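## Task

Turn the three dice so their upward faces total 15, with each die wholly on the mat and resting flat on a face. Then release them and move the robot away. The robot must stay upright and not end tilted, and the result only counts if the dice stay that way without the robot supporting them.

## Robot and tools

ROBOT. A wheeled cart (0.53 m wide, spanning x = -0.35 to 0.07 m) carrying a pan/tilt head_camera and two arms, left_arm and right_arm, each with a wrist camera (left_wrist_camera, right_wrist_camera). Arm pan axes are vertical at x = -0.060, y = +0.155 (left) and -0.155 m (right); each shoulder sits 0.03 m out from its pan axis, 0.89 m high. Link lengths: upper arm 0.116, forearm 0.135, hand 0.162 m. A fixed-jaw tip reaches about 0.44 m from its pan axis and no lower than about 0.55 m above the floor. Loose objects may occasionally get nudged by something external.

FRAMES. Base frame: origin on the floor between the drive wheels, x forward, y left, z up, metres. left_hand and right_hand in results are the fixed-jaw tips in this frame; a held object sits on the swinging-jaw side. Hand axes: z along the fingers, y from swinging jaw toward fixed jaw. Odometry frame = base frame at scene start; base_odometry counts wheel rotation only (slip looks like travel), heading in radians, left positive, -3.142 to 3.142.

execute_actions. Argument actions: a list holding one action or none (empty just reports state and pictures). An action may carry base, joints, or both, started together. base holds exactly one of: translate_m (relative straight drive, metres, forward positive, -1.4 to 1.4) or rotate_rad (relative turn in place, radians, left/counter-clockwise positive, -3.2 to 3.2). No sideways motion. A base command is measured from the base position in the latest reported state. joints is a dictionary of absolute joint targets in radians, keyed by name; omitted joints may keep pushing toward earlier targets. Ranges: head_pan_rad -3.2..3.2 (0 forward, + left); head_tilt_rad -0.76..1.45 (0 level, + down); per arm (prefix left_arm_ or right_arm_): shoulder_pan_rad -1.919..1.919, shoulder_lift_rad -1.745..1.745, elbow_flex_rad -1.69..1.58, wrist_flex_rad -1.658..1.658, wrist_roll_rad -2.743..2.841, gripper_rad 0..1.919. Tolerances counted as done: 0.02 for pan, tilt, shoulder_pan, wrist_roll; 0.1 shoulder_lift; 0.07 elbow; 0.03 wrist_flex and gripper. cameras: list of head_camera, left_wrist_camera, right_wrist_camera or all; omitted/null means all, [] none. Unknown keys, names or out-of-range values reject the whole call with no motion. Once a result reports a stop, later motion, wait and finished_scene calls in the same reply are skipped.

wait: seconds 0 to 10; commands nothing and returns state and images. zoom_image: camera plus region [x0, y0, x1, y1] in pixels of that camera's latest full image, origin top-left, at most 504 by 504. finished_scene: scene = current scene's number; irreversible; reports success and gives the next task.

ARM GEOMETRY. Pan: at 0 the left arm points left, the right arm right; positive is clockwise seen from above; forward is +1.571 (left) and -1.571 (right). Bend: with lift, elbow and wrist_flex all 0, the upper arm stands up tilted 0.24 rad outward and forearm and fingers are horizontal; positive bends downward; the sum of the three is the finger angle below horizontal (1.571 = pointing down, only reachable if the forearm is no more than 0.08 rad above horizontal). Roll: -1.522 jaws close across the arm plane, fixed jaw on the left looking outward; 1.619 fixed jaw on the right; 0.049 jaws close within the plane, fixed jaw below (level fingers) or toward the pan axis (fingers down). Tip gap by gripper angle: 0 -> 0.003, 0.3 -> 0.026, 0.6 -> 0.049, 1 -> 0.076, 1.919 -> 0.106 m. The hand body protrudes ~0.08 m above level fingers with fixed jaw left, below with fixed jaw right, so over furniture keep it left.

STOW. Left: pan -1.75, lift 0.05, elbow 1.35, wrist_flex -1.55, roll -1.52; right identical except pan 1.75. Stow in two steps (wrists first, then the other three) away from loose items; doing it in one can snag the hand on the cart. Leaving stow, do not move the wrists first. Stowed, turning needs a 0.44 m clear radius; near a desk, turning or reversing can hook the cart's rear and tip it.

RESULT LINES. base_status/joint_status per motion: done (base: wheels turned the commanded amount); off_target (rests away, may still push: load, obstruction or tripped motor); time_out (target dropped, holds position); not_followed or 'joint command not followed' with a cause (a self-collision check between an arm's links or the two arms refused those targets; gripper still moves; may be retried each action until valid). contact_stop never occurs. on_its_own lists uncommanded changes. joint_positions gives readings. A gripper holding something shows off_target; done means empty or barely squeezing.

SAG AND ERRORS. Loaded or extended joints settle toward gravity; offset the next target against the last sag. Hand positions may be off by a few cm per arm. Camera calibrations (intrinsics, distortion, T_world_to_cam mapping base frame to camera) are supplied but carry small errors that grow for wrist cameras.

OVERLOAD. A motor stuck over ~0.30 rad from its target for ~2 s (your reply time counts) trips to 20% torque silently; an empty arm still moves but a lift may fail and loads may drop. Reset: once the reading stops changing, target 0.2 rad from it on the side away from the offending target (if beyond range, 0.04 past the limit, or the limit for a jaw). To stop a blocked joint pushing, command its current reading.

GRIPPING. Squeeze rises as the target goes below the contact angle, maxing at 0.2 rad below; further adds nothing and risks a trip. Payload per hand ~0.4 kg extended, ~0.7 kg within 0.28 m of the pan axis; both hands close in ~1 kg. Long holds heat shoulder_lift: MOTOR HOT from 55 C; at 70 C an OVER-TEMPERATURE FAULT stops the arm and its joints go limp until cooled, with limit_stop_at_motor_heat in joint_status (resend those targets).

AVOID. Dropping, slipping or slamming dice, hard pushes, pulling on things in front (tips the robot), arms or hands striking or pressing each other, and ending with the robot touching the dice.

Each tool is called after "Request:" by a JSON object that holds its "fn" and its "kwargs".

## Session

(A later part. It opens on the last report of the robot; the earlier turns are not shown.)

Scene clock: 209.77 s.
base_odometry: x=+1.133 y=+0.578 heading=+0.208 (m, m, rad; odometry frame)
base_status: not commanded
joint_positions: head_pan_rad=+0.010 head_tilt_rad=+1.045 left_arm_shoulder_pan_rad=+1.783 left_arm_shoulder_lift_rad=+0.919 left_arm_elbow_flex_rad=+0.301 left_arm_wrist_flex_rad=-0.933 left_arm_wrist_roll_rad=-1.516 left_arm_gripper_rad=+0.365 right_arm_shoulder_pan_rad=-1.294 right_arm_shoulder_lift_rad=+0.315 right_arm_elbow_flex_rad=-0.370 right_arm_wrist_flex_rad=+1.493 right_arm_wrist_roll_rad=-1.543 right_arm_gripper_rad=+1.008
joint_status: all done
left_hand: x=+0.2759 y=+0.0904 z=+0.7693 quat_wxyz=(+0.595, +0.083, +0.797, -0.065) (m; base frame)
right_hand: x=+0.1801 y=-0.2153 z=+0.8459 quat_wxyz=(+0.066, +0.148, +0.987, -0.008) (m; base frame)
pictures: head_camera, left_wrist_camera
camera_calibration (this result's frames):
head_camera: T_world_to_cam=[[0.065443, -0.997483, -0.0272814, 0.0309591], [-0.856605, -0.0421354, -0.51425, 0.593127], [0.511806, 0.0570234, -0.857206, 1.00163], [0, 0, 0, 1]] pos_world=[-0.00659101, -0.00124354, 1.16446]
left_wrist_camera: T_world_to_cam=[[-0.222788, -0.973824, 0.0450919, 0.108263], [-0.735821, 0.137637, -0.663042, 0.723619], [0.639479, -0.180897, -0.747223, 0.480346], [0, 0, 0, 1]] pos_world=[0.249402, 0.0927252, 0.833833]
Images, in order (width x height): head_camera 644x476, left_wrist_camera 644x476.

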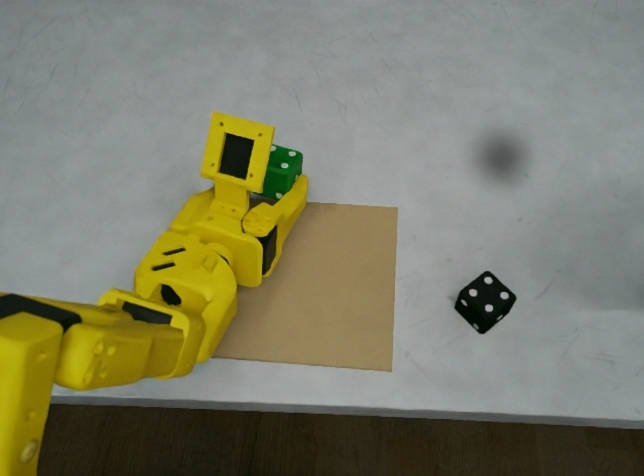

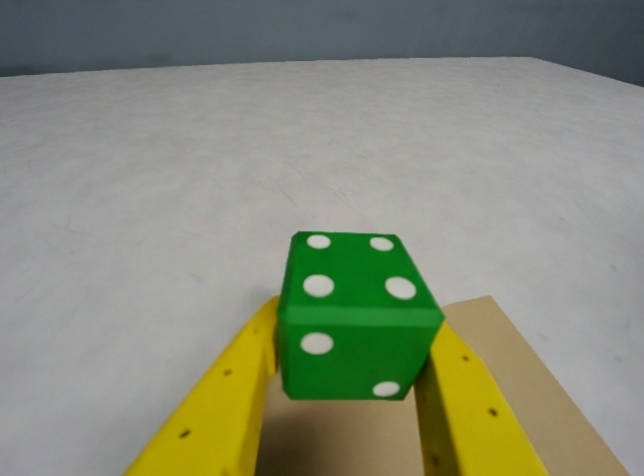

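Request:
{"fn": "execute_actions", "kwargs": {"actions": [{"base":{"translate_m":-0.04},"joints":{"left_arm_shoulder_lift_rad":1.04,"left_arm_elbow_flex_rad":0.3,"left_arm_wrist_flex_rad":-1.03}}], "cameras": ["left_wrist_camera","head_camera"]}}

Scene clock: 217.70 s.
base_odometry: x=+1.093 y=+0.570 heading=+0.208 (m, m, rad; odometry frame)
base_status: done
joint_positions: head_pan_rad=+0.010 head_tilt_rad=+1.045 left_arm_shoulder_pan_rad=+1.785 left_arm_shoulder_lift_rad=+1.059 left_arm_elbow_flex_rad=+0.301 left_arm_wrist_flex_rad=-1.014 left_arm_wrist_roll_rad=-1.516 left_arm_gripper_rad=+0.365 right_arm_shoulder_pan_rad=-1.295 right_arm_shoulder_lift_rad=+0.315 right_arm_elbow_flex_rad=-0.370 right_arm_wrist_flex_rad=+1.495 right_arm_wrist_roll_rad=-1.543 right_arm_gripper_rad=+1.008
joint_status: all done
left_hand: x=+0.2607 y=+0.0932 z=+0.7393 quat_wxyz=(+0.571, +0.085, +0.814, -0.063) (m; base frame)
right_hand: x=+0.1800 y=-0.2149 z=+0.8458 quat_wxyz=(+0.065, +0.148, +0.987, -0.008) (m; base frame)
pictures: head_camera, left_wrist_camera
camera_calibration (this result's frames):
head_camera: T_world_to_cam=[[0.0654423, -0.997483, -0.0272831, 0.0309611], [-0.856621, -0.0421357, -0.514223, 0.593095], [0.51178, 0.0570233, -0.857222, 1.00165], [0, 0, 0, 1]] pos_world=[-0.0065906, -0.00124353, 1.16446]
left_wrist_camera: T_world_to_cam=[[-0.221694, -0.974043, 0.045731, 0.108191], [-0.772112, 0.146704, -0.618321, 0.66769], [0.595562, -0.172387, -0.784594, 0.50638], [0, 0, 0, 1]] pos_world=[0.237936, 0.0947235, 0.805202]
Images, in order (width x height): head_camera 644x476, left_wrist_camera 644x476.

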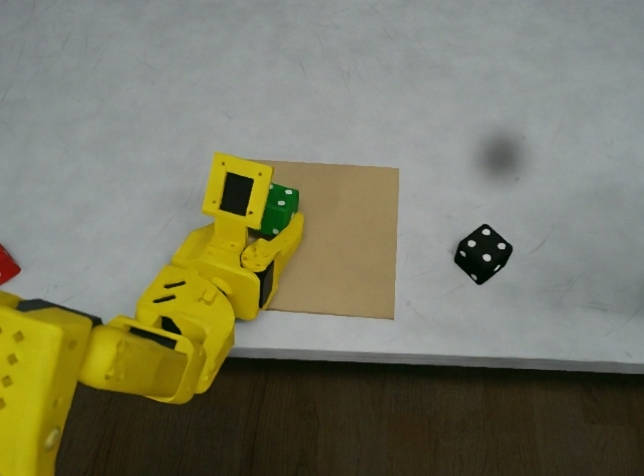

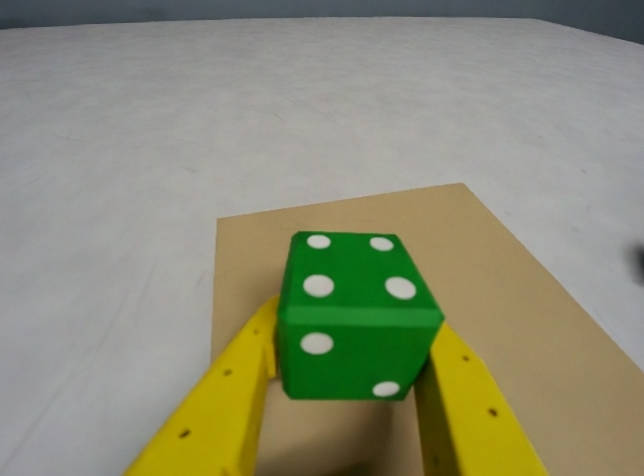

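Good position. Release.

Request:
{"fn": "execute_actions", "kwargs": {"actions": [{"joints":{"left_arm_gripper_rad":0.7}}], "cameras": ["left_wrist_camera"]}}

Request:
{"fn": "execute_actions", "kwargs": {"actions": [{"base":{"translate_m":-0.05}}], "cameras": []}}

Request:
{"fn": "execute_actions", "kwargs": {"actions": [{"joints":{"left_arm_shoulder_lift_rad":0.3,"left_arm_elbow_flex_rad":-0.2,"left_arm_wrist_flex_rad":0.5}}], "cameras": []}}

Request:
{"fn": "execute_actions", "kwargs": {"actions": [{"base":{"translate_m":0.09},"joints":{"left_arm_shoulder_pan_rad":1.15,"left_arm_wrist_flex_rad":1.45}}], "cameras": ["left_wrist_camera","head_camera"]}}

Scene clock: 225.23 s.
base_odometry: x=+1.093 y=+0.570 heading=+0.208 (m, m, rad; odometry frame)
base_status: not commanded
joint_positions: head_pan_rad=+0.010 head_tilt_rad=+1.045 left_arm_shoulder_pan_rad=+1.785 left_arm_shoulder_lift_rad=+1.059 left_arm_elbow_flex_rad=+0.301 left_arm_wrist_flex_rad=-1.016 left_arm_wrist_roll_rad=-1.516 left_arm_gripper_rad=+0.692 right_arm_shoulder_pan_rad=-1.295 right_arm_shoulder_lift_rad=+0.315 right_arm_elbow_flex_rad=-0.370 right_arm_wrist_flex_rad=+1.495 right_arm_wrist_roll_rad=-1.543 right_arm_gripper_rad=+1.008
joint_status: all done
left_hand: x=+0.2608 y=+0.0931 z=+0.7395 quat_wxyz=(+0.572, +0.085, +0.813, -0.063) (m; base frame)
right_hand: x=+0.1800 y=-0.2149 z=+0.8458 quat_wxyz=(+0.065, +0.148, +0.987, -0.008) (m; base frame)
pictures: left_wrist_camera
camera_calibration (this result's frames):
left_wrist_camera: T_world_to_cam=[[-0.221762, -0.974028, 0.0457162, 0.108209], [-0.771184, 0.146502, -0.619525, 0.668567], [0.596738, -0.172643, -0.783644, 0.505525], [0, 0, 0, 1]] pos_world=[0.237919, 0.0947272, 0.805399]
Images, in order (width x height): left_wrist_camera 644x476.

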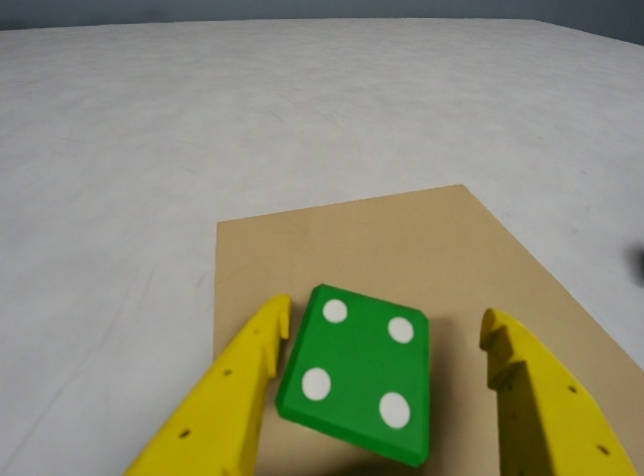

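Scene clock: 226.17 s.
base_odometry: x=+1.044 y=+0.559 heading=+0.208 (m, m, rad; odometry frame)
base_status: done
joint_positions: head_pan_rad=+0.010 head_tilt_rad=+1.045 left_arm_shoulder_pan_rad=+1.785 left_arm_shoulder_lift_rad=+1.059 left_arm_elbow_flex_rad=+0.301 left_arm_wrist_flex_rad=-1.017 left_arm_wrist_roll_rad=-1.516 left_arm_gripper_rad=+0.693 right_arm_shoulder_pan_rad=-1.295 right_arm_shoulder_lift_rad=+0.315 right_arm_elbow_flex_rad=-0.370 right_arm_wrist_flex_rad=+1.495 right_arm_wrist_roll_rad=-1.543 right_arm_gripper_rad=+1.008
joint_status: not commanded
left_hand: x=+0.2608 y=+0.0931 z=+0.7397 quat_wxyz=(+0.573, +0.085, +0.813, -0.063) (m; base frame)
right_hand: x=+0.1800 y=-0.2149 z=+0.8458 quat_wxyz=(+0.065, +0.148, +0.987, -0.008) (m; base frame)
pictures: none
No camera images: the call's "cameras" was empty. Leave "cameras" out to get every camera's image.

Scene clock: 227.93 s.
base_odometry: x=+1.044 y=+0.559 heading=+0.208 (m, m, rad; odometry frame)
base_status: not commanded
joint_positions: head_pan_rad=+0.010 head_tilt_rad=+1.045 left_arm_shoulder_pan_rad=+1.785 left_arm_shoulder_lift_rad=+0.359 left_arm_elbow_flex_rad=-0.162 left_arm_wrist_flex_rad=+0.500 left_arm_wrist_roll_rad=-1.516 left_arm_gripper_rad=+0.693 right_arm_shoulder_pan_rad=-1.295 right_arm_shoulder_lift_rad=+0.315 right_arm_elbow_flex_rad=-0.370 right_arm_wrist_flex_rad=+1.495 right_arm_wrist_roll_rad=-1.543 right_arm_gripper_rad=+1.008
joint_status: all done
left_hand: x=+0.2860 y=+0.0877 z=+0.8649 quat_wxyz=(+0.421, +0.094, +0.901, -0.046) (m; base frame)
right_hand: x=+0.1800 y=-0.2149 z=+0.8458 quat_wxyz=(+0.065, +0.148, +0.987, -0.008) (m; base frame)
pictures: none
No camera images: the call's "cameras" was empty. Leave "cameras" out to get every camera's image.

Scene clock: 229.37 s.
base_odometry: x=+1.132 y=+0.578 heading=+0.207 (m, m, rad; odometry frame)
base_status: done
joint_positions: head_pan_rad=+0.010 head_tilt_rad=+1.045 left_arm_shoulder_pan_rad=+1.156 left_arm_shoulder_lift_rad=+0.351 left_arm_elbow_flex_rad=-0.167 left_arm_wrist_flex_rad=+1.443 left_arm_wrist_roll_rad=-1.516 left_arm_gripper_rad=+0.693 right_arm_shoulder_pan_rad=-1.295 right_arm_shoulder_lift_rad=+0.315 right_arm_elbow_flex_rad=-0.370 right_arm_wrist_flex_rad=+1.495 right_arm_wrist_roll_rad=-1.543 right_arm_gripper_rad=+1.008
joint_status: all done
left_hand: x=+0.1378 y=+0.2505 z=+0.8101 quat_wxyz=(-0.028, -0.209, +0.978, -0.006) (m; base frame)
right_hand: x=+0.1800 y=-0.2149 z=+0.8458 quat_wxyz=(+0.065, +0.148, +0.987, -0.008) (m; base frame)
pictures: head_camera, left_wrist_camera
camera_calibration (this result's frames):
head_camera: T_world_to_cam=[[0.0654411, -0.997483, -0.0272844, 0.0309625], [-0.856632, -0.0421353, -0.514204, 0.593072], [0.51176, 0.0570228, -0.857234, 1.00166], [0, 0, 0, 1]] pos_world=[-0.00659029, -0.00124355, 1.16446]
left_wrist_camera: T_world_to_cam=[[0.440174, -0.897637, 0.0222459, 0.139677], [-0.738663, -0.34791, 0.577352, -0.255791], [-0.510513, -0.270568, -0.816192, 0.864872], [0, 0, 0, 1]] pos_world=[0.191104, 0.270394, 0.850476]
Images, in order (width x height): head_camera 644x476, left_wrist_camera 644x476.

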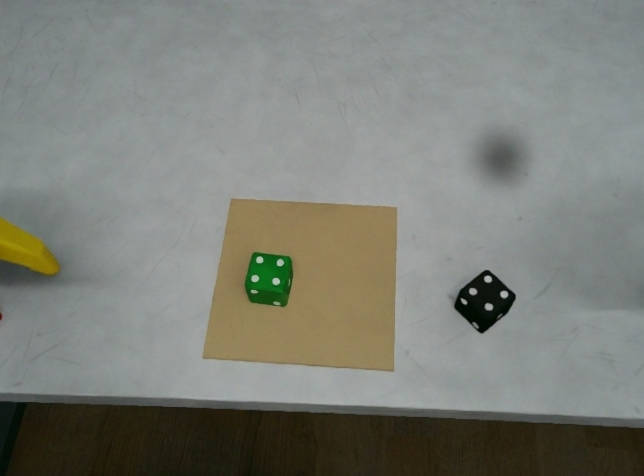

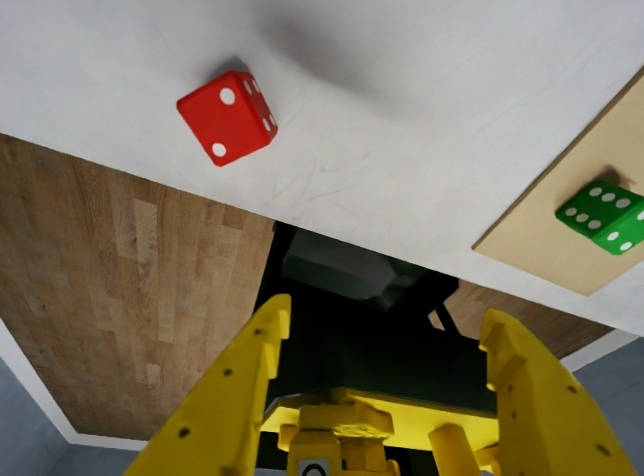

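Request:
{"fn": "execute_actions", "kwargs": {"actions": [{"joints":{"left_arm_shoulder_pan_rad":0.96,"left_arm_shoulder_lift_rad":0.57,"left_arm_elbow_flex_rad":-0.33,"left_arm_wrist_flex_rad":1.29,"left_arm_wrist_roll_rad":-1.18,"left_arm_gripper_rad":0.8}}], "cameras": ["left_wrist_camera"]}}

Scene clock: 247.90 s.
base_odometry: x=+1.132 y=+0.578 heading=+0.207 (m, m, rad; odometry frame)
base_status: not commanded
joint_positions: head_pan_rad=+0.010 head_tilt_rad=+1.045 left_arm_shoulder_pan_rad=+0.967 left_arm_shoulder_lift_rad=+0.586 left_arm_elbow_flex_rad=-0.298 left_arm_wrist_flex_rad=+1.296 left_arm_wrist_roll_rad=-1.187 left_arm_gripper_rad=+0.793 right_arm_shoulder_pan_rad=-1.295 right_arm_shoulder_lift_rad=+0.315 right_arm_elbow_flex_rad=-0.370 right_arm_wrist_flex_rad=+1.495 right_arm_wrist_roll_rad=-1.543 right_arm_gripper_rad=+1.008
joint_status: all done
left_hand: x=+0.1351 y=+0.2982 z=+0.7785 quat_wxyz=(-0.006, -0.452, +0.892, -0.001) (m; base frame)
right_hand: x=+0.1800 y=-0.2149 z=+0.8458 quat_wxyz=(+0.065, +0.148, +0.987, -0.008) (m; base frame)
pictures: left_wrist_camera
camera_calibration (this result's frames):
left_wrist_camera: T_world_to_cam=[[0.826597, -0.562443, 0.0198922, 0.0340346], [-0.482394, -0.68986, 0.539804, -0.126347], [-0.289887, -0.455796, -0.841555, 0.895809], [0, 0, 0, 1]] pos_world=[0.170601, 0.340287, 0.821398]
Images, in order (width x height): left_wrist_camera 644x476.

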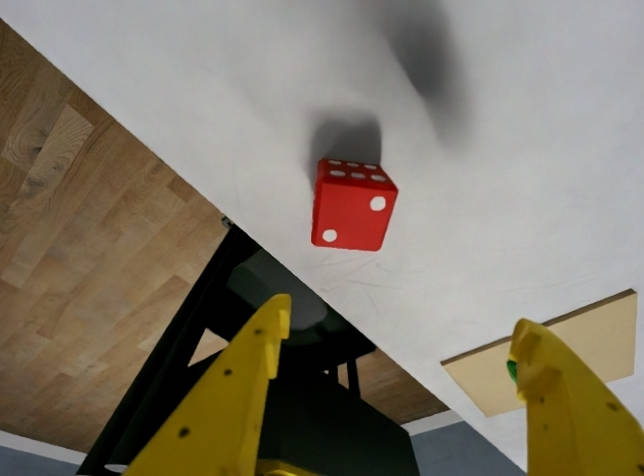

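Request:
{"fn": "execute_actions", "kwargs": {"actions": [{"joints":{"left_arm_shoulder_pan_rad":0.94,"left_arm_shoulder_lift_rad":0.795,"left_arm_elbow_flex_rad":-0.3,"left_arm_wrist_flex_rad":1.06}}], "cameras": ["left_wrist_camera"]}}

Scene clock: 255.37 s.
base_odometry: x=+1.132 y=+0.578 heading=+0.207 (m, m, rad; odometry frame)
base_status: not commanded
joint_positions: head_pan_rad=+0.010 head_tilt_rad=+1.045 left_arm_shoulder_pan_rad=+0.947 left_arm_shoulder_lift_rad=+0.812 left_arm_elbow_flex_rad=-0.298 left_arm_wrist_flex_rad=+1.067 left_arm_wrist_roll_rad=-1.187 left_arm_gripper_rad=+0.793 right_arm_shoulder_pan_rad=-1.295 right_arm_shoulder_lift_rad=+0.315 right_arm_elbow_flex_rad=-0.370 right_arm_wrist_flex_rad=+1.495 right_arm_wrist_roll_rad=-1.543 right_arm_gripper_rad=+1.008
joint_status: all done
left_hand: x=+0.1363 y=+0.3051 z=+0.7290 quat_wxyz=(-0.005, -0.461, +0.887, -0.001) (m; base frame)
right_hand: x=+0.1800 y=-0.2149 z=+0.8458 quat_wxyz=(+0.065, +0.148, +0.987, -0.008) (m; base frame)
pictures: left_wrist_camera
camera_calibration (this result's frames):
left_wrist_camera: T_world_to_cam=[[0.837597, -0.545885, 0.0210009, 0.0304875], [-0.469884, -0.700307, 0.537382, -0.0910578], [-0.278642, -0.459977, -0.843077, 0.858432], [0, 0, 0, 1]] pos_world=[0.170872, 0.347734, 0.772017]
Images, in order (width x height): left_wrist_camera 644x476.

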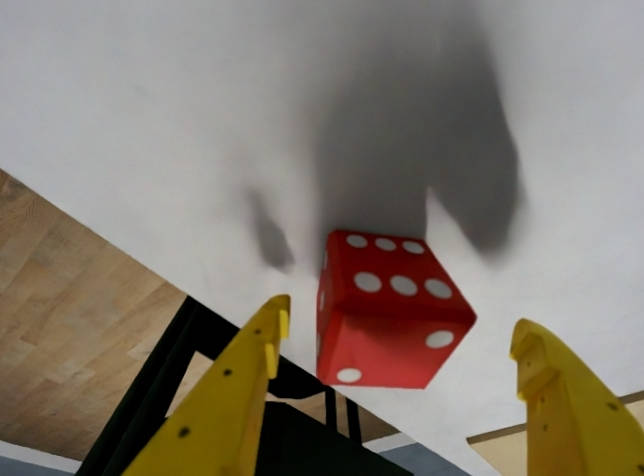

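Request:
{"fn": "execute_actions", "kwargs": {"actions": [{"joints":{"left_arm_shoulder_lift_rad":0.835,"left_arm_wrist_flex_rad":1.02}}], "cameras": []}}

Request:
{"fn": "execute_actions", "kwargs": {"actions": [{"joints":{"left_arm_gripper_rad":0.2}}], "cameras": ["left_wrist_camera"]}}

Scene clock: 259.80 s.
base_odometry: x=+1.132 y=+0.578 heading=+0.207 (m, m, rad; odometry frame)
base_status: not commanded
joint_positions: head_pan_rad=+0.010 head_tilt_rad=+1.045 left_arm_shoulder_pan_rad=+0.947 left_arm_shoulder_lift_rad=+0.852 left_arm_elbow_flex_rad=-0.298 left_arm_wrist_flex_rad=+1.026 left_arm_wrist_roll_rad=-1.187 left_arm_gripper_rad=+0.793 right_arm_shoulder_pan_rad=-1.295 right_arm_shoulder_lift_rad=+0.315 right_arm_elbow_flex_rad=-0.370 right_arm_wrist_flex_rad=+1.495 right_arm_wrist_roll_rad=-1.543 right_arm_gripper_rad=+1.008
joint_status: all done
left_hand: x=+0.1362 y=+0.3050 z=+0.7202 quat_wxyz=(-0.004, -0.461, +0.887, -0.001) (m; base frame)
right_hand: x=+0.1800 y=-0.2149 z=+0.8458 quat_wxyz=(+0.065, +0.148, +0.987, -0.008) (m; base frame)
pictures: none
No camera images: the call's "cameras" was empty. Leave "cameras" out to get every camera's image.

Scene clock: 260.63 s.
base_odometry: x=+1.132 y=+0.578 heading=+0.207 (m, m, rad; odometry frame)
base_status: not commanded
joint_positions: head_pan_rad=+0.010 head_tilt_rad=+1.045 left_arm_shoulder_pan_rad=+0.947 left_arm_shoulder_lift_rad=+0.850 left_arm_elbow_flex_rad=-0.298 left_arm_wrist_flex_rad=+1.024 left_arm_wrist_roll_rad=-1.187 left_arm_gripper_rad=+0.365 right_arm_shoulder_pan_rad=-1.295 right_arm_shoulder_lift_rad=+0.315 right_arm_elbow_flex_rad=-0.370 right_arm_wrist_flex_rad=+1.495 right_arm_wrist_roll_rad=-1.543 right_arm_gripper_rad=+1.008
joint_status: left_arm_gripper_rad off_target (ended at +0.365, target +0.200)
left_hand: x=+0.1367 y=+0.3053 z=+0.7205 quat_wxyz=(-0.003, -0.461, +0.887, +0.000) (m; base frame)
right_hand: x=+0.1800 y=-0.2149 z=+0.8458 quat_wxyz=(+0.065, +0.148, +0.987, -0.008) (m; base frame)
pictures: left_wrist_camera
camera_calibration (this result's frames):
left_wrist_camera: T_world_to_cam=[[0.837515, -0.545944, 0.0226636, 0.0293516], [-0.471885, -0.701746, 0.533739, -0.082841], [-0.275488, -0.457709, -0.845345, 0.851985], [0, 0, 0, 1]] pos_world=[0.171038, 0.347852, 0.763772]
Images, in order (width x height): left_wrist_camera 644x476.

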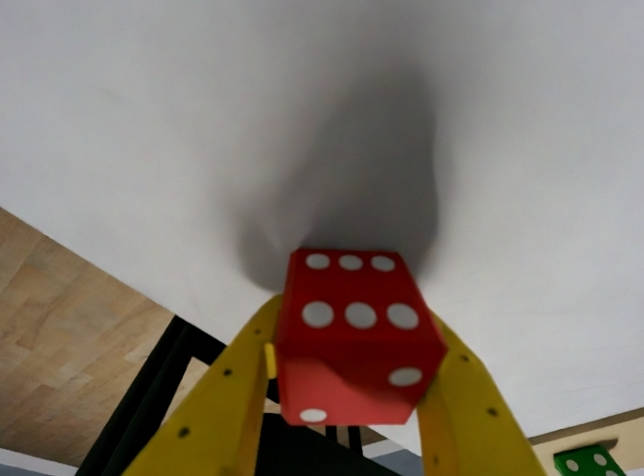

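Request:
{"fn": "execute_actions", "kwargs": {"actions": [{"base":{"translate_m":-0.06},"joints":{"left_arm_shoulder_lift_rad":0.35,"left_arm_elbow_flex_rad":-0.2,"left_arm_wrist_flex_rad":1.3}}], "cameras": []}}

Request:
{"fn": "execute_actions", "kwargs": {"actions": [{"base":{"rotate_rad":-0.25},"joints":{"left_arm_wrist_roll_rad":-1.522,"left_arm_wrist_flex_rad":-0.3,"left_arm_shoulder_pan_rad":1.79}}], "cameras": []}}

Request:
{"fn": "execute_actions", "kwargs": {"actions": [{"joints":{"left_arm_shoulder_lift_rad":0.85,"left_arm_elbow_flex_rad":0.44,"left_arm_wrist_flex_rad":-0.95}}], "cameras": ["left_wrist_camera","head_camera"]}}

Scene clock: 282.73 s.
base_odometry: x=+1.073 y=+0.565 heading=+0.207 (m, m, rad; odometry frame)
base_status: done
joint_positions: head_pan_rad=+0.010 head_tilt_rad=+1.045 left_arm_shoulder_pan_rad=+0.944 left_arm_shoulder_lift_rad=+0.407 left_arm_elbow_flex_rad=-0.197 left_arm_wrist_flex_rad=+1.294 left_arm_wrist_roll_rad=-1.187 left_arm_gripper_rad=+0.365 right_arm_shoulder_pan_rad=-1.295 right_arm_shoulder_lift_rad=+0.315 right_arm_elbow_flex_rad=-0.370 right_arm_wrist_flex_rad=+1.495 right_arm_wrist_roll_rad=-1.543 right_arm_gripper_rad=+1.008
joint_status: all done
left_hand: x=+0.1315 y=+0.3025 z=+0.8030 quat_wxyz=(+0.033, -0.462, +0.886, +0.005) (m; base frame)
right_hand: x=+0.1800 y=-0.2149 z=+0.8458 quat_wxyz=(+0.065, +0.148, +0.987, -0.008) (m; base frame)
pictures: none
No camera images: the call's "cameras" was empty. Leave "cameras" out to get every camera's image.

Scene clock: 284.57 s.
base_odometry: x=+1.073 y=+0.565 heading=-0.041 (m, m, rad; odometry frame)
base_status: done
joint_positions: head_pan_rad=+0.010 head_tilt_rad=+1.045 left_arm_shoulder_pan_rad=+1.785 left_arm_shoulder_lift_rad=+0.407 left_arm_elbow_flex_rad=-0.193 left_arm_wrist_flex_rad=-0.284 left_arm_wrist_roll_rad=-1.515 left_arm_gripper_rad=+0.365 right_arm_shoulder_pan_rad=-1.295 right_arm_shoulder_lift_rad=+0.315 right_arm_elbow_flex_rad=-0.370 right_arm_wrist_flex_rad=+1.495 right_arm_wrist_roll_rad=-1.543 right_arm_gripper_rad=+1.008
joint_status: all done
left_hand: x=+0.3264 y=+0.0789 z=+0.9737 quat_wxyz=(+0.727, +0.070, +0.678, -0.081) (m; base frame)
right_hand: x=+0.1800 y=-0.2149 z=+0.8458 quat_wxyz=(+0.065, +0.148, +0.987, -0.008) (m; base frame)
pictures: none
No camera images: the call's "cameras" was empty. Leave "cameras" out to get every camera's image.

Scene clock: 285.83 s.
base_odometry: x=+1.073 y=+0.565 heading=-0.041 (m, m, rad; odometry frame)
base_status: not commanded
joint_positions: head_pan_rad=+0.010 head_tilt_rad=+1.045 left_arm_shoulder_pan_rad=+1.785 left_arm_shoulder_lift_rad=+0.870 left_arm_elbow_flex_rad=+0.439 left_arm_wrist_flex_rad=-0.934 left_arm_wrist_roll_rad=-1.515 left_arm_gripper_rad=+0.365 right_arm_shoulder_pan_rad=-1.295 right_arm_shoulder_lift_rad=+0.315 right_arm_elbow_flex_rad=-0.370 right_arm_wrist_flex_rad=+1.495 right_arm_wrist_roll_rad=-1.543 right_arm_gripper_rad=+1.008
joint_status: all done
left_hand: x=+0.2579 y=+0.0938 z=+0.7572 quat_wxyz=(+0.559, +0.085, +0.822, -0.062) (m; base frame)
right_hand: x=+0.1800 y=-0.2149 z=+0.8458 quat_wxyz=(+0.065, +0.148, +0.987, -0.008) (m; base frame)
pictures: head_camera, left_wrist_camera
camera_calibration (this result's frames):
head_camera: T_world_to_cam=[[0.0654017, -0.997486, -0.0272847, 0.030961], [-0.856637, -0.0421016, -0.514198, 0.593066], [0.511757, 0.0570026, -0.857237, 1.00166], [0, 0, 0, 1]] pos_world=[-0.00659025, -0.00124514, 1.16446]
left_wrist_camera: T_world_to_cam=[[-0.219826, -0.974386, 0.0474182, 0.105618], [-0.789658, 0.149189, -0.595133, 0.663262], [0.572815, -0.16827, -0.802227, 0.541012], [0, 0, 0, 1]] pos_world=[0.237068, 0.0949972, 0.823735]
Images, in order (width x height): head_camera 644x476, left_wrist_camera 644x476.

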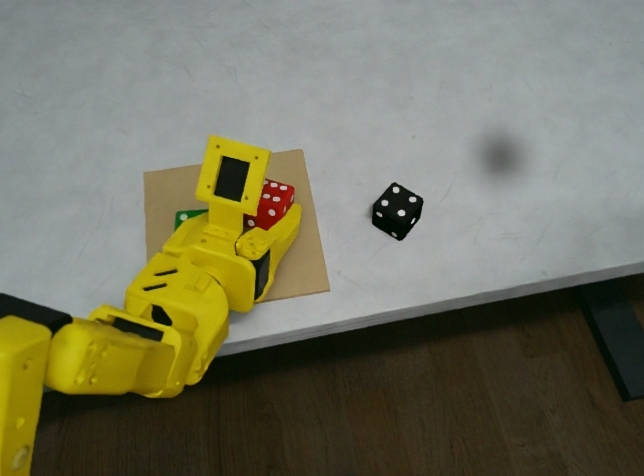

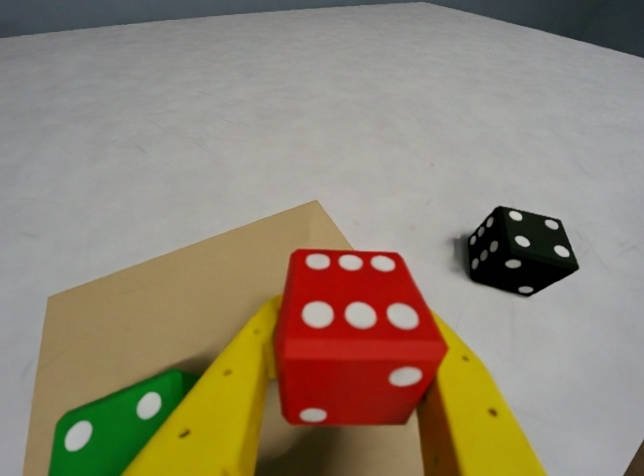

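Request:
{"fn": "execute_actions", "kwargs": {"actions": [{"base":{"translate_m":-0.03}}], "cameras": []}}

Request:
{"fn": "execute_actions", "kwargs": {"actions": [{"joints":{"left_arm_shoulder_lift_rad":0.95,"left_arm_wrist_flex_rad":-1.02}}], "cameras": ["left_wrist_camera","head_camera"]}}

Scene clock: 294.97 s.
base_odometry: x=+1.043 y=+0.567 heading=-0.045 (m, m, rad; odometry frame)
base_status: done
joint_positions: head_pan_rad=+0.010 head_tilt_rad=+1.045 left_arm_shoulder_pan_rad=+1.785 left_arm_shoulder_lift_rad=+0.870 left_arm_elbow_flex_rad=+0.439 left_arm_wrist_flex_rad=-0.934 left_arm_wrist_roll_rad=-1.515 left_arm_gripper_rad=+0.365 right_arm_shoulder_pan_rad=-1.295 right_arm_shoulder_lift_rad=+0.315 right_arm_elbow_flex_rad=-0.370 right_arm_wrist_flex_rad=+1.495 right_arm_wrist_roll_rad=-1.543 right_arm_gripper_rad=+1.008
joint_status: not commanded
left_hand: x=+0.2579 y=+0.0938 z=+0.7572 quat_wxyz=(+0.559, +0.085, +0.822, -0.062) (m; base frame)
right_hand: x=+0.1800 y=-0.2149 z=+0.8458 quat_wxyz=(+0.065, +0.148, +0.987, -0.008) (m; base frame)
pictures: none
No camera images: the call's "cameras" was empty. Leave "cameras" out to get every camera's image.

Scene clock: 295.67 s.
base_odometry: x=+1.043 y=+0.567 heading=-0.045 (m, m, rad; odometry frame)
base_status: not commanded
joint_positions: head_pan_rad=+0.010 head_tilt_rad=+1.045 left_arm_shoulder_pan_rad=+1.785 left_arm_shoulder_lift_rad=+0.965 left_arm_elbow_flex_rad=+0.439 left_arm_wrist_flex_rad=-1.003 left_arm_wrist_roll_rad=-1.515 left_arm_gripper_rad=+0.365 right_arm_shoulder_pan_rad=-1.295 right_arm_shoulder_lift_rad=+0.315 right_arm_elbow_flex_rad=-0.370 right_arm_wrist_flex_rad=+1.495 right_arm_wrist_roll_rad=-1.543 right_arm_gripper_rad=+1.008
joint_status: all done
left_hand: x=+0.2485 y=+0.0958 z=+0.7400 quat_wxyz=(+0.549, +0.086, +0.829, -0.061) (m; base frame)
right_hand: x=+0.1800 y=-0.2149 z=+0.8458 quat_wxyz=(+0.065, +0.148, +0.987, -0.008) (m; base frame)
pictures: head_camera, left_wrist_camera
camera_calibration (this result's frames):
head_camera: T_world_to_cam=[[0.0653937, -0.997486, -0.0272857, 0.0309617], [-0.856646, -0.0420952, -0.514184, 0.593049], [0.511743, 0.0569986, -0.857246, 1.00167], [0, 0, 0, 1]] pos_world=[-0.00659003, -0.00124544, 1.16446]
left_wrist_camera: T_world_to_cam=[[-0.218615, -0.974649, 0.0476039, 0.105945], [-0.804555, 0.152428, -0.573984, 0.633037], [0.552177, -0.163782, -0.817482, 0.548938], [0, 0, 0, 1]] pos_world=[0.229363, 0.0966728, 0.807056]
Images, in order (width x height): head_camera 644x476, left_wrist_camera 644x476.

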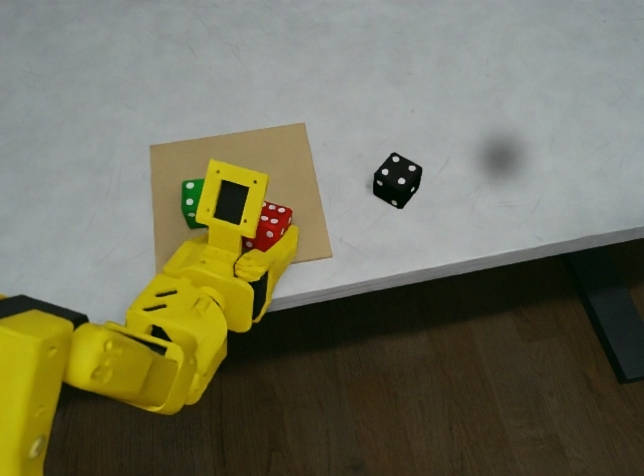

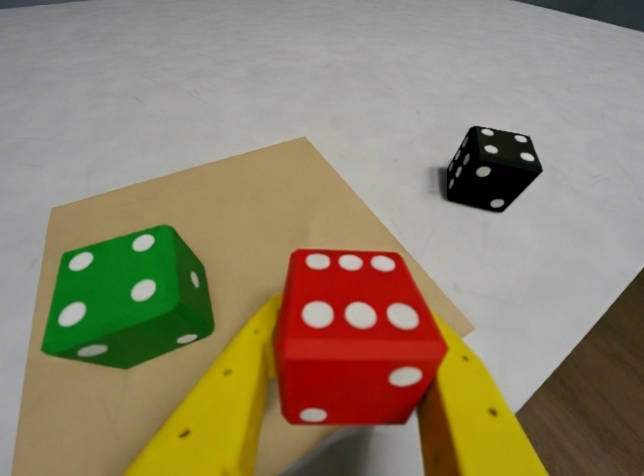

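Request:
{"fn": "execute_actions", "kwargs": {"actions": [{"base":{"translate_m":0.012}}], "cameras": []}}

Request:
{"fn": "execute_actions", "kwargs": {"actions": [{"joints":{"left_arm_gripper_rad":0.65}}], "cameras": ["left_wrist_camera"]}}

Request:
{"fn": "execute_actions", "kwargs": {"actions": [{"base":{"translate_m":-0.05}}], "cameras": []}}

Request:
{"fn": "execute_actions", "kwargs": {"actions": [{"joints":{"left_arm_shoulder_lift_rad":0.2,"left_arm_elbow_flex_rad":-0.2,"left_arm_wrist_flex_rad":0.3}}], "cameras": []}}

Request:
{"fn": "execute_actions", "kwargs": {"actions": [{"base":{"rotate_rad":0.25},"joints":{"left_arm_shoulder_pan_rad":0.6,"left_arm_wrist_flex_rad":1.3}}], "cameras": ["head_camera"]}}

Scene clock: 304.13 s.
base_odometry: x=+1.056 y=+0.566 heading=-0.043 (m, m, rad; odometry frame)
base_status: done
joint_positions: head_pan_rad=+0.010 head_tilt_rad=+1.045 left_arm_shoulder_pan_rad=+1.785 left_arm_shoulder_lift_rad=+0.965 left_arm_elbow_flex_rad=+0.439 left_arm_wrist_flex_rad=-1.003 left_arm_wrist_roll_rad=-1.515 left_arm_gripper_rad=+0.365 right_arm_shoulder_pan_rad=-1.295 right_arm_shoulder_lift_rad=+0.315 right_arm_elbow_flex_rad=-0.370 right_arm_wrist_flex_rad=+1.495 right_arm_wrist_roll_rad=-1.543 right_arm_gripper_rad=+1.008
joint_status: not commanded
left_hand: x=+0.2485 y=+0.0958 z=+0.7400 quat_wxyz=(+0.549, +0.086, +0.829, -0.061) (m; base frame)
right_hand: x=+0.1800 y=-0.2149 z=+0.8458 quat_wxyz=(+0.065, +0.148, +0.987, -0.008) (m; base frame)
pictures: none
No camera images: the call's "cameras" was empty. Leave "cameras" out to get every camera's image.

Scene clock: 304.90 s.
base_odometry: x=+1.056 y=+0.566 heading=-0.043 (m, m, rad; odometry frame)
base_status: not commanded
joint_positions: head_pan_rad=+0.010 head_tilt_rad=+1.045 left_arm_shoulder_pan_rad=+1.785 left_arm_shoulder_lift_rad=+0.965 left_arm_elbow_flex_rad=+0.439 left_arm_wrist_flex_rad=-1.005 left_arm_wrist_roll_rad=-1.515 left_arm_gripper_rad=+0.642 right_arm_shoulder_pan_rad=-1.295 right_arm_shoulder_lift_rad=+0.315 right_arm_elbow_flex_rad=-0.370 right_arm_wrist_flex_rad=+1.495 right_arm_wrist_roll_rad=-1.543 right_arm_gripper_rad=+1.008
joint_status: all done
left_hand: x=+0.2486 y=+0.0958 z=+0.7402 quat_wxyz=(+0.549, +0.086, +0.829, -0.061) (m; base frame)
right_hand: x=+0.1800 y=-0.2149 z=+0.8458 quat_wxyz=(+0.065, +0.148, +0.987, -0.008) (m; base frame)
pictures: left_wrist_camera
camera_calibration (this result's frames):
left_wrist_camera: T_world_to_cam=[[-0.218687, -0.974634, 0.0475939, 0.105959], [-0.803693, 0.152241, -0.575239, 0.633979], [0.553402, -0.164048, -0.8166, 0.548136], [0, 0, 0, 1]] pos_world=[0.229357, 0.0966741, 0.807254]
Images, in order (width x height): left_wrist_camera 644x476.

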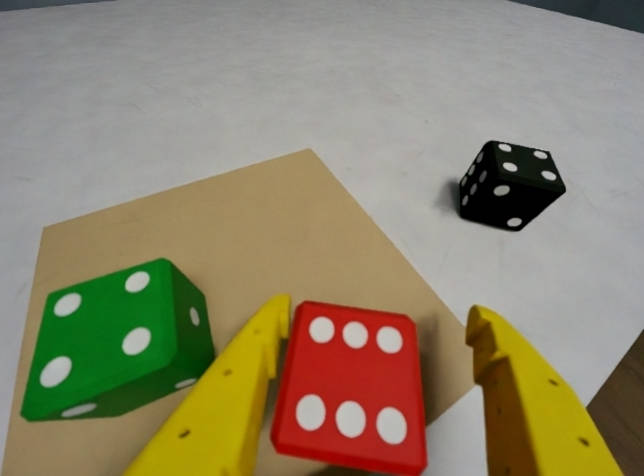

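Scene clock: 305.87 s.
base_odometry: x=+1.006 y=+0.569 heading=-0.048 (m, m, rad; odometry frame)
base_status: done
joint_positions: head_pan_rad=+0.010 head_tilt_rad=+1.045 left_arm_shoulder_pan_rad=+1.785 left_arm_shoulder_lift_rad=+0.965 left_arm_elbow_flex_rad=+0.439 left_arm_wrist_flex_rad=-1.007 left_arm_wrist_roll_rad=-1.515 left_arm_gripper_rad=+0.643 right_arm_shoulder_pan_rad=-1.295 right_arm_shoulder_lift_rad=+0.315 right_arm_elbow_flex_rad=-0.370 right_arm_wrist_flex_rad=+1.495 right_arm_wrist_roll_rad=-1.543 right_arm_gripper_rad=+1.008
joint_status: not commanded
left_hand: x=+0.2487 y=+0.0958 z=+0.7404 quat_wxyz=(+0.550, +0.086, +0.828, -0.061) (m; base frame)
right_hand: x=+0.1800 y=-0.2149 z=+0.8458 quat_wxyz=(+0.065, +0.148, +0.987, -0.008) (m; base frame)
pictures: none
No camera images: the call's "cameras" was empty. Leave "cameras" out to get every camera's image.

Scene clock: 307.50 s.
base_odometry: x=+1.006 y=+0.569 heading=-0.048 (m, m, rad; odometry frame)
base_status: not commanded
joint_positions: head_pan_rad=+0.010 head_tilt_rad=+1.045 left_arm_shoulder_pan_rad=+1.785 left_arm_shoulder_lift_rad=+0.256 left_arm_elbow_flex_rad=-0.162 left_arm_wrist_flex_rad=+0.299 left_arm_wrist_roll_rad=-1.515 left_arm_gripper_rad=+0.643 right_arm_shoulder_pan_rad=-1.295 right_arm_shoulder_lift_rad=+0.315 right_arm_elbow_flex_rad=-0.370 right_arm_wrist_flex_rad=+1.495 right_arm_wrist_roll_rad=-1.543 right_arm_gripper_rad=+1.008
joint_status: all done
left_hand: x=+0.3022 y=+0.0841 z=+0.9264 quat_wxyz=(+0.552, +0.086, +0.827, -0.061) (m; base frame)
right_hand: x=+0.1800 y=-0.2149 z=+0.8458 quat_wxyz=(+0.065, +0.148, +0.987, -0.008) (m; base frame)
pictures: none
No camera images: the call's "cameras" was empty. Leave "cameras" out to get every camera's image.

Scene clock: 309.10 s.
base_odometry: x=+1.005 y=+0.569 heading=+0.200 (m, m, rad; odometry frame)
base_status: done
joint_positions: head_pan_rad=+0.010 head_tilt_rad=+1.045 left_arm_shoulder_pan_rad=+0.607 left_arm_shoulder_lift_rad=+0.252 left_arm_elbow_flex_rad=-0.165 left_arm_wrist_flex_rad=+1.296 left_arm_wrist_roll_rad=-1.515 left_arm_gripper_rad=+0.643 right_arm_shoulder_pan_rad=-1.295 right_arm_shoulder_lift_rad=+0.315 right_arm_elbow_flex_rad=-0.370 right_arm_wrist_flex_rad=+1.495 right_arm_wrist_roll_rad=-1.543 right_arm_gripper_rad=+1.008
joint_status: all done
left_hand: x=+0.0763 y=+0.3649 z=+0.8318 quat_wxyz=(+0.083, -0.465, +0.880, +0.043) (m; base frame)
right_hand: x=+0.1800 y=-0.2149 z=+0.8458 quat_wxyz=(+0.065, +0.148, +0.987, -0.008) (m; base frame)
pictures: head_camera
camera_calibration (this result's frames):
head_camera: T_world_to_cam=[[0.0653785, -0.997487, -0.0272857, 0.0309611], [-0.856647, -0.0420822, -0.514183, 0.593048], [0.511743, 0.0569908, -0.857246, 1.00167], [0, 0, 0, 1]] pos_world=[-0.00659004, -0.00124606, 1.16446]
Images, in order (width x height): head_camera 644x476.

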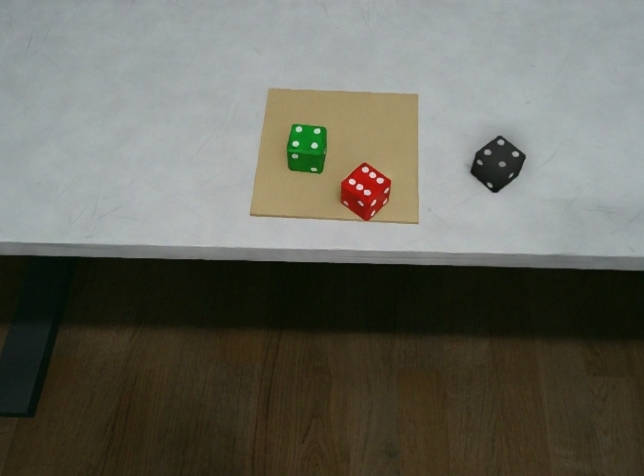

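Request:
{"fn": "execute_actions", "kwargs": {"actions": [{"base":{"translate_m":0.125},"joints":{"right_arm_shoulder_pan_rad":-1.78,"right_arm_wrist_roll_rad":-2.55,"right_arm_gripper_rad":0.8,"right_arm_wrist_flex_rad":1.4}}], "cameras": []}}

Request:
{"fn": "execute_actions", "kwargs": {"actions": [{"joints":{"right_arm_shoulder_lift_rad":0.58,"right_arm_elbow_flex_rad":-0.35,"right_arm_wrist_flex_rad":1.14}}], "cameras": ["head_camera","right_wrist_camera"]}}

Scene clock: 328.90 s.
base_odometry: x=+1.128 y=+0.594 heading=+0.203 (m, m, rad; odometry frame)
base_status: done
joint_positions: head_pan_rad=+0.010 head_tilt_rad=+1.045 left_arm_shoulder_pan_rad=+0.605 left_arm_shoulder_lift_rad=+0.250 left_arm_elbow_flex_rad=-0.165 left_arm_wrist_flex_rad=+1.296 left_arm_wrist_roll_rad=-1.515 left_arm_gripper_rad=+0.643 right_arm_shoulder_pan_rad=-1.774 right_arm_shoulder_lift_rad=+0.315 right_arm_elbow_flex_rad=-0.370 right_arm_wrist_flex_rad=+1.409 right_arm_wrist_roll_rad=-2.539 right_arm_gripper_rad=+0.808
joint_status: all done
left_hand: x=+0.0760 y=+0.3652 z=+0.8321 quat_wxyz=(+0.084, -0.465, +0.880, +0.044) (m; base frame)
right_hand: x=+0.2010 y=-0.0970 z=+0.8496 quat_wxyz=(+0.089, +0.393, +0.913, +0.062) (m; base frame)
pictures: none
No camera images: the call's "cameras" was empty. Leave "cameras" out to get every camera's image.

Scene clock: 329.83 s.
base_odometry: x=+1.128 y=+0.594 heading=+0.203 (m, m, rad; odometry frame)
base_status: not commanded
joint_positions: head_pan_rad=+0.010 head_tilt_rad=+1.045 left_arm_shoulder_pan_rad=+0.605 left_arm_shoulder_lift_rad=+0.250 left_arm_elbow_flex_rad=-0.165 left_arm_wrist_flex_rad=+1.296 left_arm_wrist_roll_rad=-1.515 left_arm_gripper_rad=+0.643 right_arm_shoulder_pan_rad=-1.774 right_arm_shoulder_lift_rad=+0.594 right_arm_elbow_flex_rad=-0.347 right_arm_wrist_flex_rad=+1.148 right_arm_wrist_roll_rad=-2.539 right_arm_gripper_rad=+0.808
joint_status: all done
left_hand: x=+0.0760 y=+0.3652 z=+0.8321 quat_wxyz=(+0.084, -0.465, +0.880, +0.044) (m; base frame)
right_hand: x=+0.2166 y=-0.0938 z=+0.7867 quat_wxyz=(+0.072, +0.394, +0.915, +0.050) (m; base frame)
pictures: head_camera, right_wrist_camera
camera_calibration (this result's frames):
head_camera: T_world_to_cam=[[0.0653783, -0.997487, -0.0272857, 0.0309611], [-0.856648, -0.042082, -0.514183, 0.593048], [0.511743, 0.0569907, -0.857246, 1.00167], [0, 0, 0, 1]] pos_world=[-0.00659004, -0.00124606, 1.16446]
right_wrist_camera: T_world_to_cam=[[-0.701742, -0.705366, -0.100089, 0.151463], [-0.671685, 0.608214, 0.422983, -0.107703], [-0.237483, 0.364053, -0.900593, 0.856716], [0, 0, 0, 1]] pos_world=[0.237401, -0.139547, 0.832268]
Images, in order (width x height): head_camera 644x476, right_wrist_camera 644x476.

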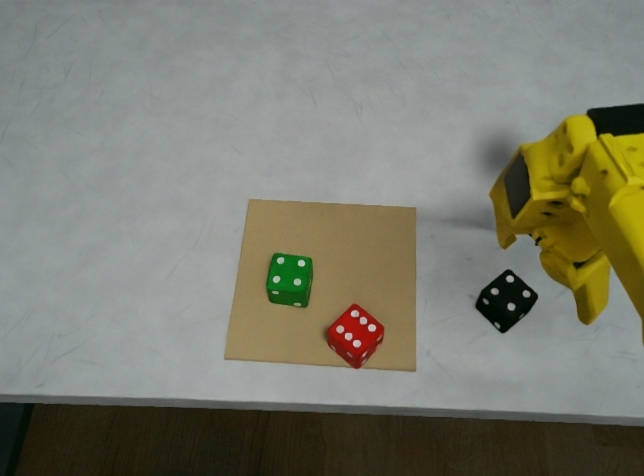

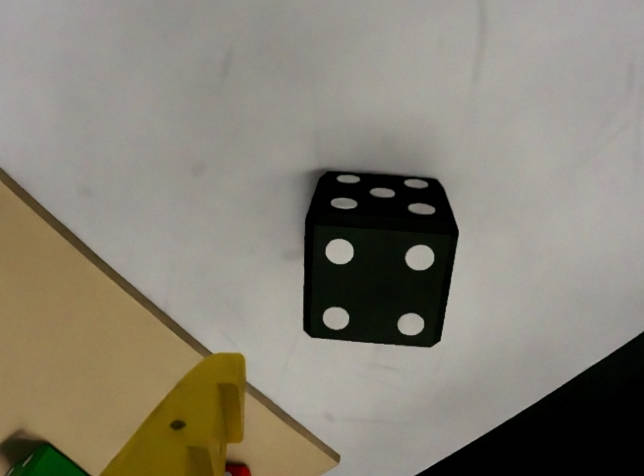

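Request:
{"fn": "execute_actions", "kwargs": {"actions": [{"joints":{"right_arm_shoulder_pan_rad":-1.805,"right_arm_shoulder_lift_rad":0.71,"right_arm_elbow_flex_rad":-0.265,"right_arm_wrist_flex_rad":0.925,"right_arm_wrist_roll_rad":-2.57}}], "cameras": ["right_wrist_camera"]}}

Scene clock: 339.57 s.
base_odometry: x=+1.128 y=+0.594 heading=+0.203 (m, m, rad; odometry frame)
base_status: not commanded
joint_positions: head_pan_rad=+0.010 head_tilt_rad=+1.045 left_arm_shoulder_pan_rad=+0.605 left_arm_shoulder_lift_rad=+0.250 left_arm_elbow_flex_rad=-0.165 left_arm_wrist_flex_rad=+1.296 left_arm_wrist_roll_rad=-1.515 left_arm_gripper_rad=+0.643 right_arm_shoulder_pan_rad=-1.800 right_arm_shoulder_lift_rad=+0.726 right_arm_elbow_flex_rad=-0.263 right_arm_wrist_flex_rad=+0.933 right_arm_wrist_roll_rad=-2.559 right_arm_gripper_rad=+0.808
joint_status: all done
left_hand: x=+0.0760 y=+0.3652 z=+0.8321 quat_wxyz=(+0.084, -0.465, +0.880, +0.044) (m; base frame)
right_hand: x=+0.2151 y=-0.0867 z=+0.7470 quat_wxyz=(+0.070, +0.392, +0.916, +0.051) (m; base frame)
pictures: right_wrist_camera
camera_calibration (this result's frames):
right_wrist_camera: T_world_to_cam=[[-0.697411, -0.709564, -0.100685, 0.150642], [-0.674632, 0.60258, 0.426345, -0.0985494], [-0.241848, 0.365262, -0.89894, 0.817799], [0, 0, 0, 1]] pos_world=[0.236358, -0.132437, 0.792336]
Images, in order (width x height): right_wrist_camera 644x476.

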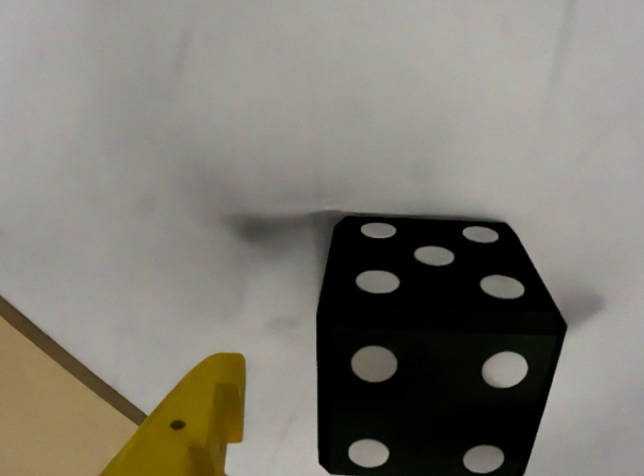

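Request:
{"fn": "execute_actions", "kwargs": {"actions": [{"joints":{"right_arm_shoulder_pan_rad":-1.84,"right_arm_shoulder_lift_rad":0.7,"right_arm_elbow_flex_rad":-0.17,"right_arm_wrist_flex_rad":0.86,"right_arm_wrist_roll_rad":-2.6}}], "cameras": ["right_wrist_camera"]}}

Request:
{"fn": "execute_actions", "kwargs": {"actions": [{"joints":{"right_arm_shoulder_lift_rad":0.775,"right_arm_elbow_flex_rad":-0.155,"right_arm_wrist_flex_rad":0.76}}], "cameras": ["right_wrist_camera"]}}

Scene clock: 352.27 s.
base_odometry: x=+1.128 y=+0.594 heading=+0.203 (m, m, rad; odometry frame)
base_status: not commanded
joint_positions: head_pan_rad=+0.010 head_tilt_rad=+1.045 left_arm_shoulder_pan_rad=+0.605 left_arm_shoulder_lift_rad=+0.250 left_arm_elbow_flex_rad=-0.165 left_arm_wrist_flex_rad=+1.296 left_arm_wrist_roll_rad=-1.515 left_arm_gripper_rad=+0.643 right_arm_shoulder_pan_rad=-1.834 right_arm_shoulder_lift_rad=+0.726 right_arm_elbow_flex_rad=-0.169 right_arm_wrist_flex_rad=+0.869 right_arm_wrist_roll_rad=-2.588 right_arm_gripper_rad=+0.808
joint_status: all done
left_hand: x=+0.0760 y=+0.3652 z=+0.8321 quat_wxyz=(+0.084, -0.465, +0.880, +0.044) (m; base frame)
right_hand: x=+0.2029 y=-0.0803 z=+0.7348 quat_wxyz=(+0.057, +0.390, +0.918, +0.045) (m; base frame)
pictures: right_wrist_camera
camera_calibration (this result's frames):
right_wrist_camera: T_world_to_cam=[[-0.696507, -0.71326, -0.0783445, 0.128509], [-0.664822, 0.600387, 0.444464, -0.120977], [-0.269982, 0.361658, -0.892364, 0.802142], [0, 0, 0, 1]] pos_world=[0.225643, -0.125807, 0.779641]
Images, in order (width x height): right_wrist_camera 644x476.

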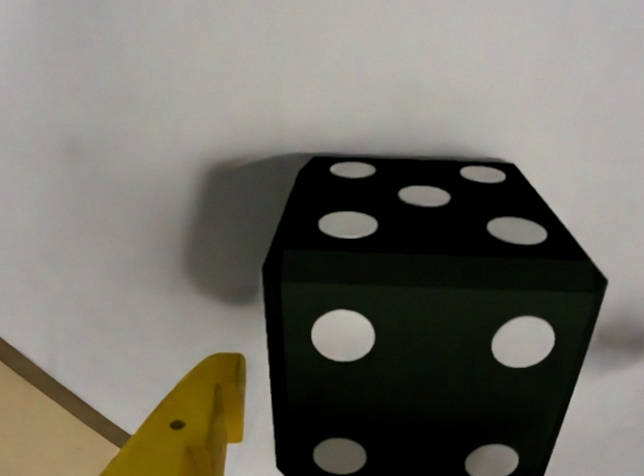

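Scene clock: 352.97 s.
base_odometry: x=+1.128 y=+0.594 heading=+0.203 (m, m, rad; odometry frame)
base_status: not commanded
joint_positions: head_pan_rad=+0.010 head_tilt_rad=+1.045 left_arm_shoulder_pan_rad=+0.605 left_arm_shoulder_lift_rad=+0.250 left_arm_elbow_flex_rad=-0.165 left_arm_wrist_flex_rad=+1.296 left_arm_wrist_roll_rad=-1.515 left_arm_gripper_rad=+0.643 right_arm_shoulder_pan_rad=-1.834 right_arm_shoulder_lift_rad=+0.770 right_arm_elbow_flex_rad=-0.154 right_arm_wrist_flex_rad=+0.791 right_arm_wrist_roll_rad=-2.588 right_arm_gripper_rad=+0.808
joint_status: right_arm_wrist_flex_rad off_target (ended at +0.791, target +0.760); the others done
left_hand: x=+0.0760 y=+0.3652 z=+0.8321 quat_wxyz=(+0.084, -0.465, +0.880, +0.044) (m; base frame)
right_hand: x=+0.2043 y=-0.0799 z=+0.7242 quat_wxyz=(+0.064, +0.390, +0.917, +0.050) (m; base frame)
pictures: right_wrist_camera
camera_calibration (this result's frames):
right_wrist_camera: T_world_to_cam=[[-0.694974, -0.712848, -0.094122, 0.14012], [-0.672642, 0.598283, 0.435443, -0.107552], [-0.254093, 0.365932, -0.895283, 0.792115], [0, 0, 0, 1]] pos_world=[0.226306, -0.125629, 0.769188]
Images, in order (width x height): right_wrist_camera 644x476.

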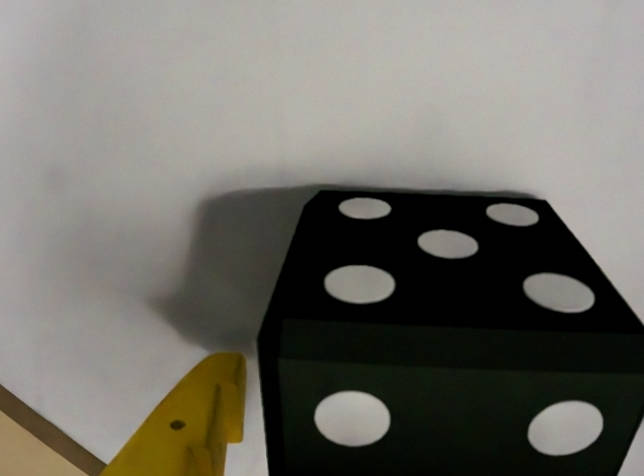

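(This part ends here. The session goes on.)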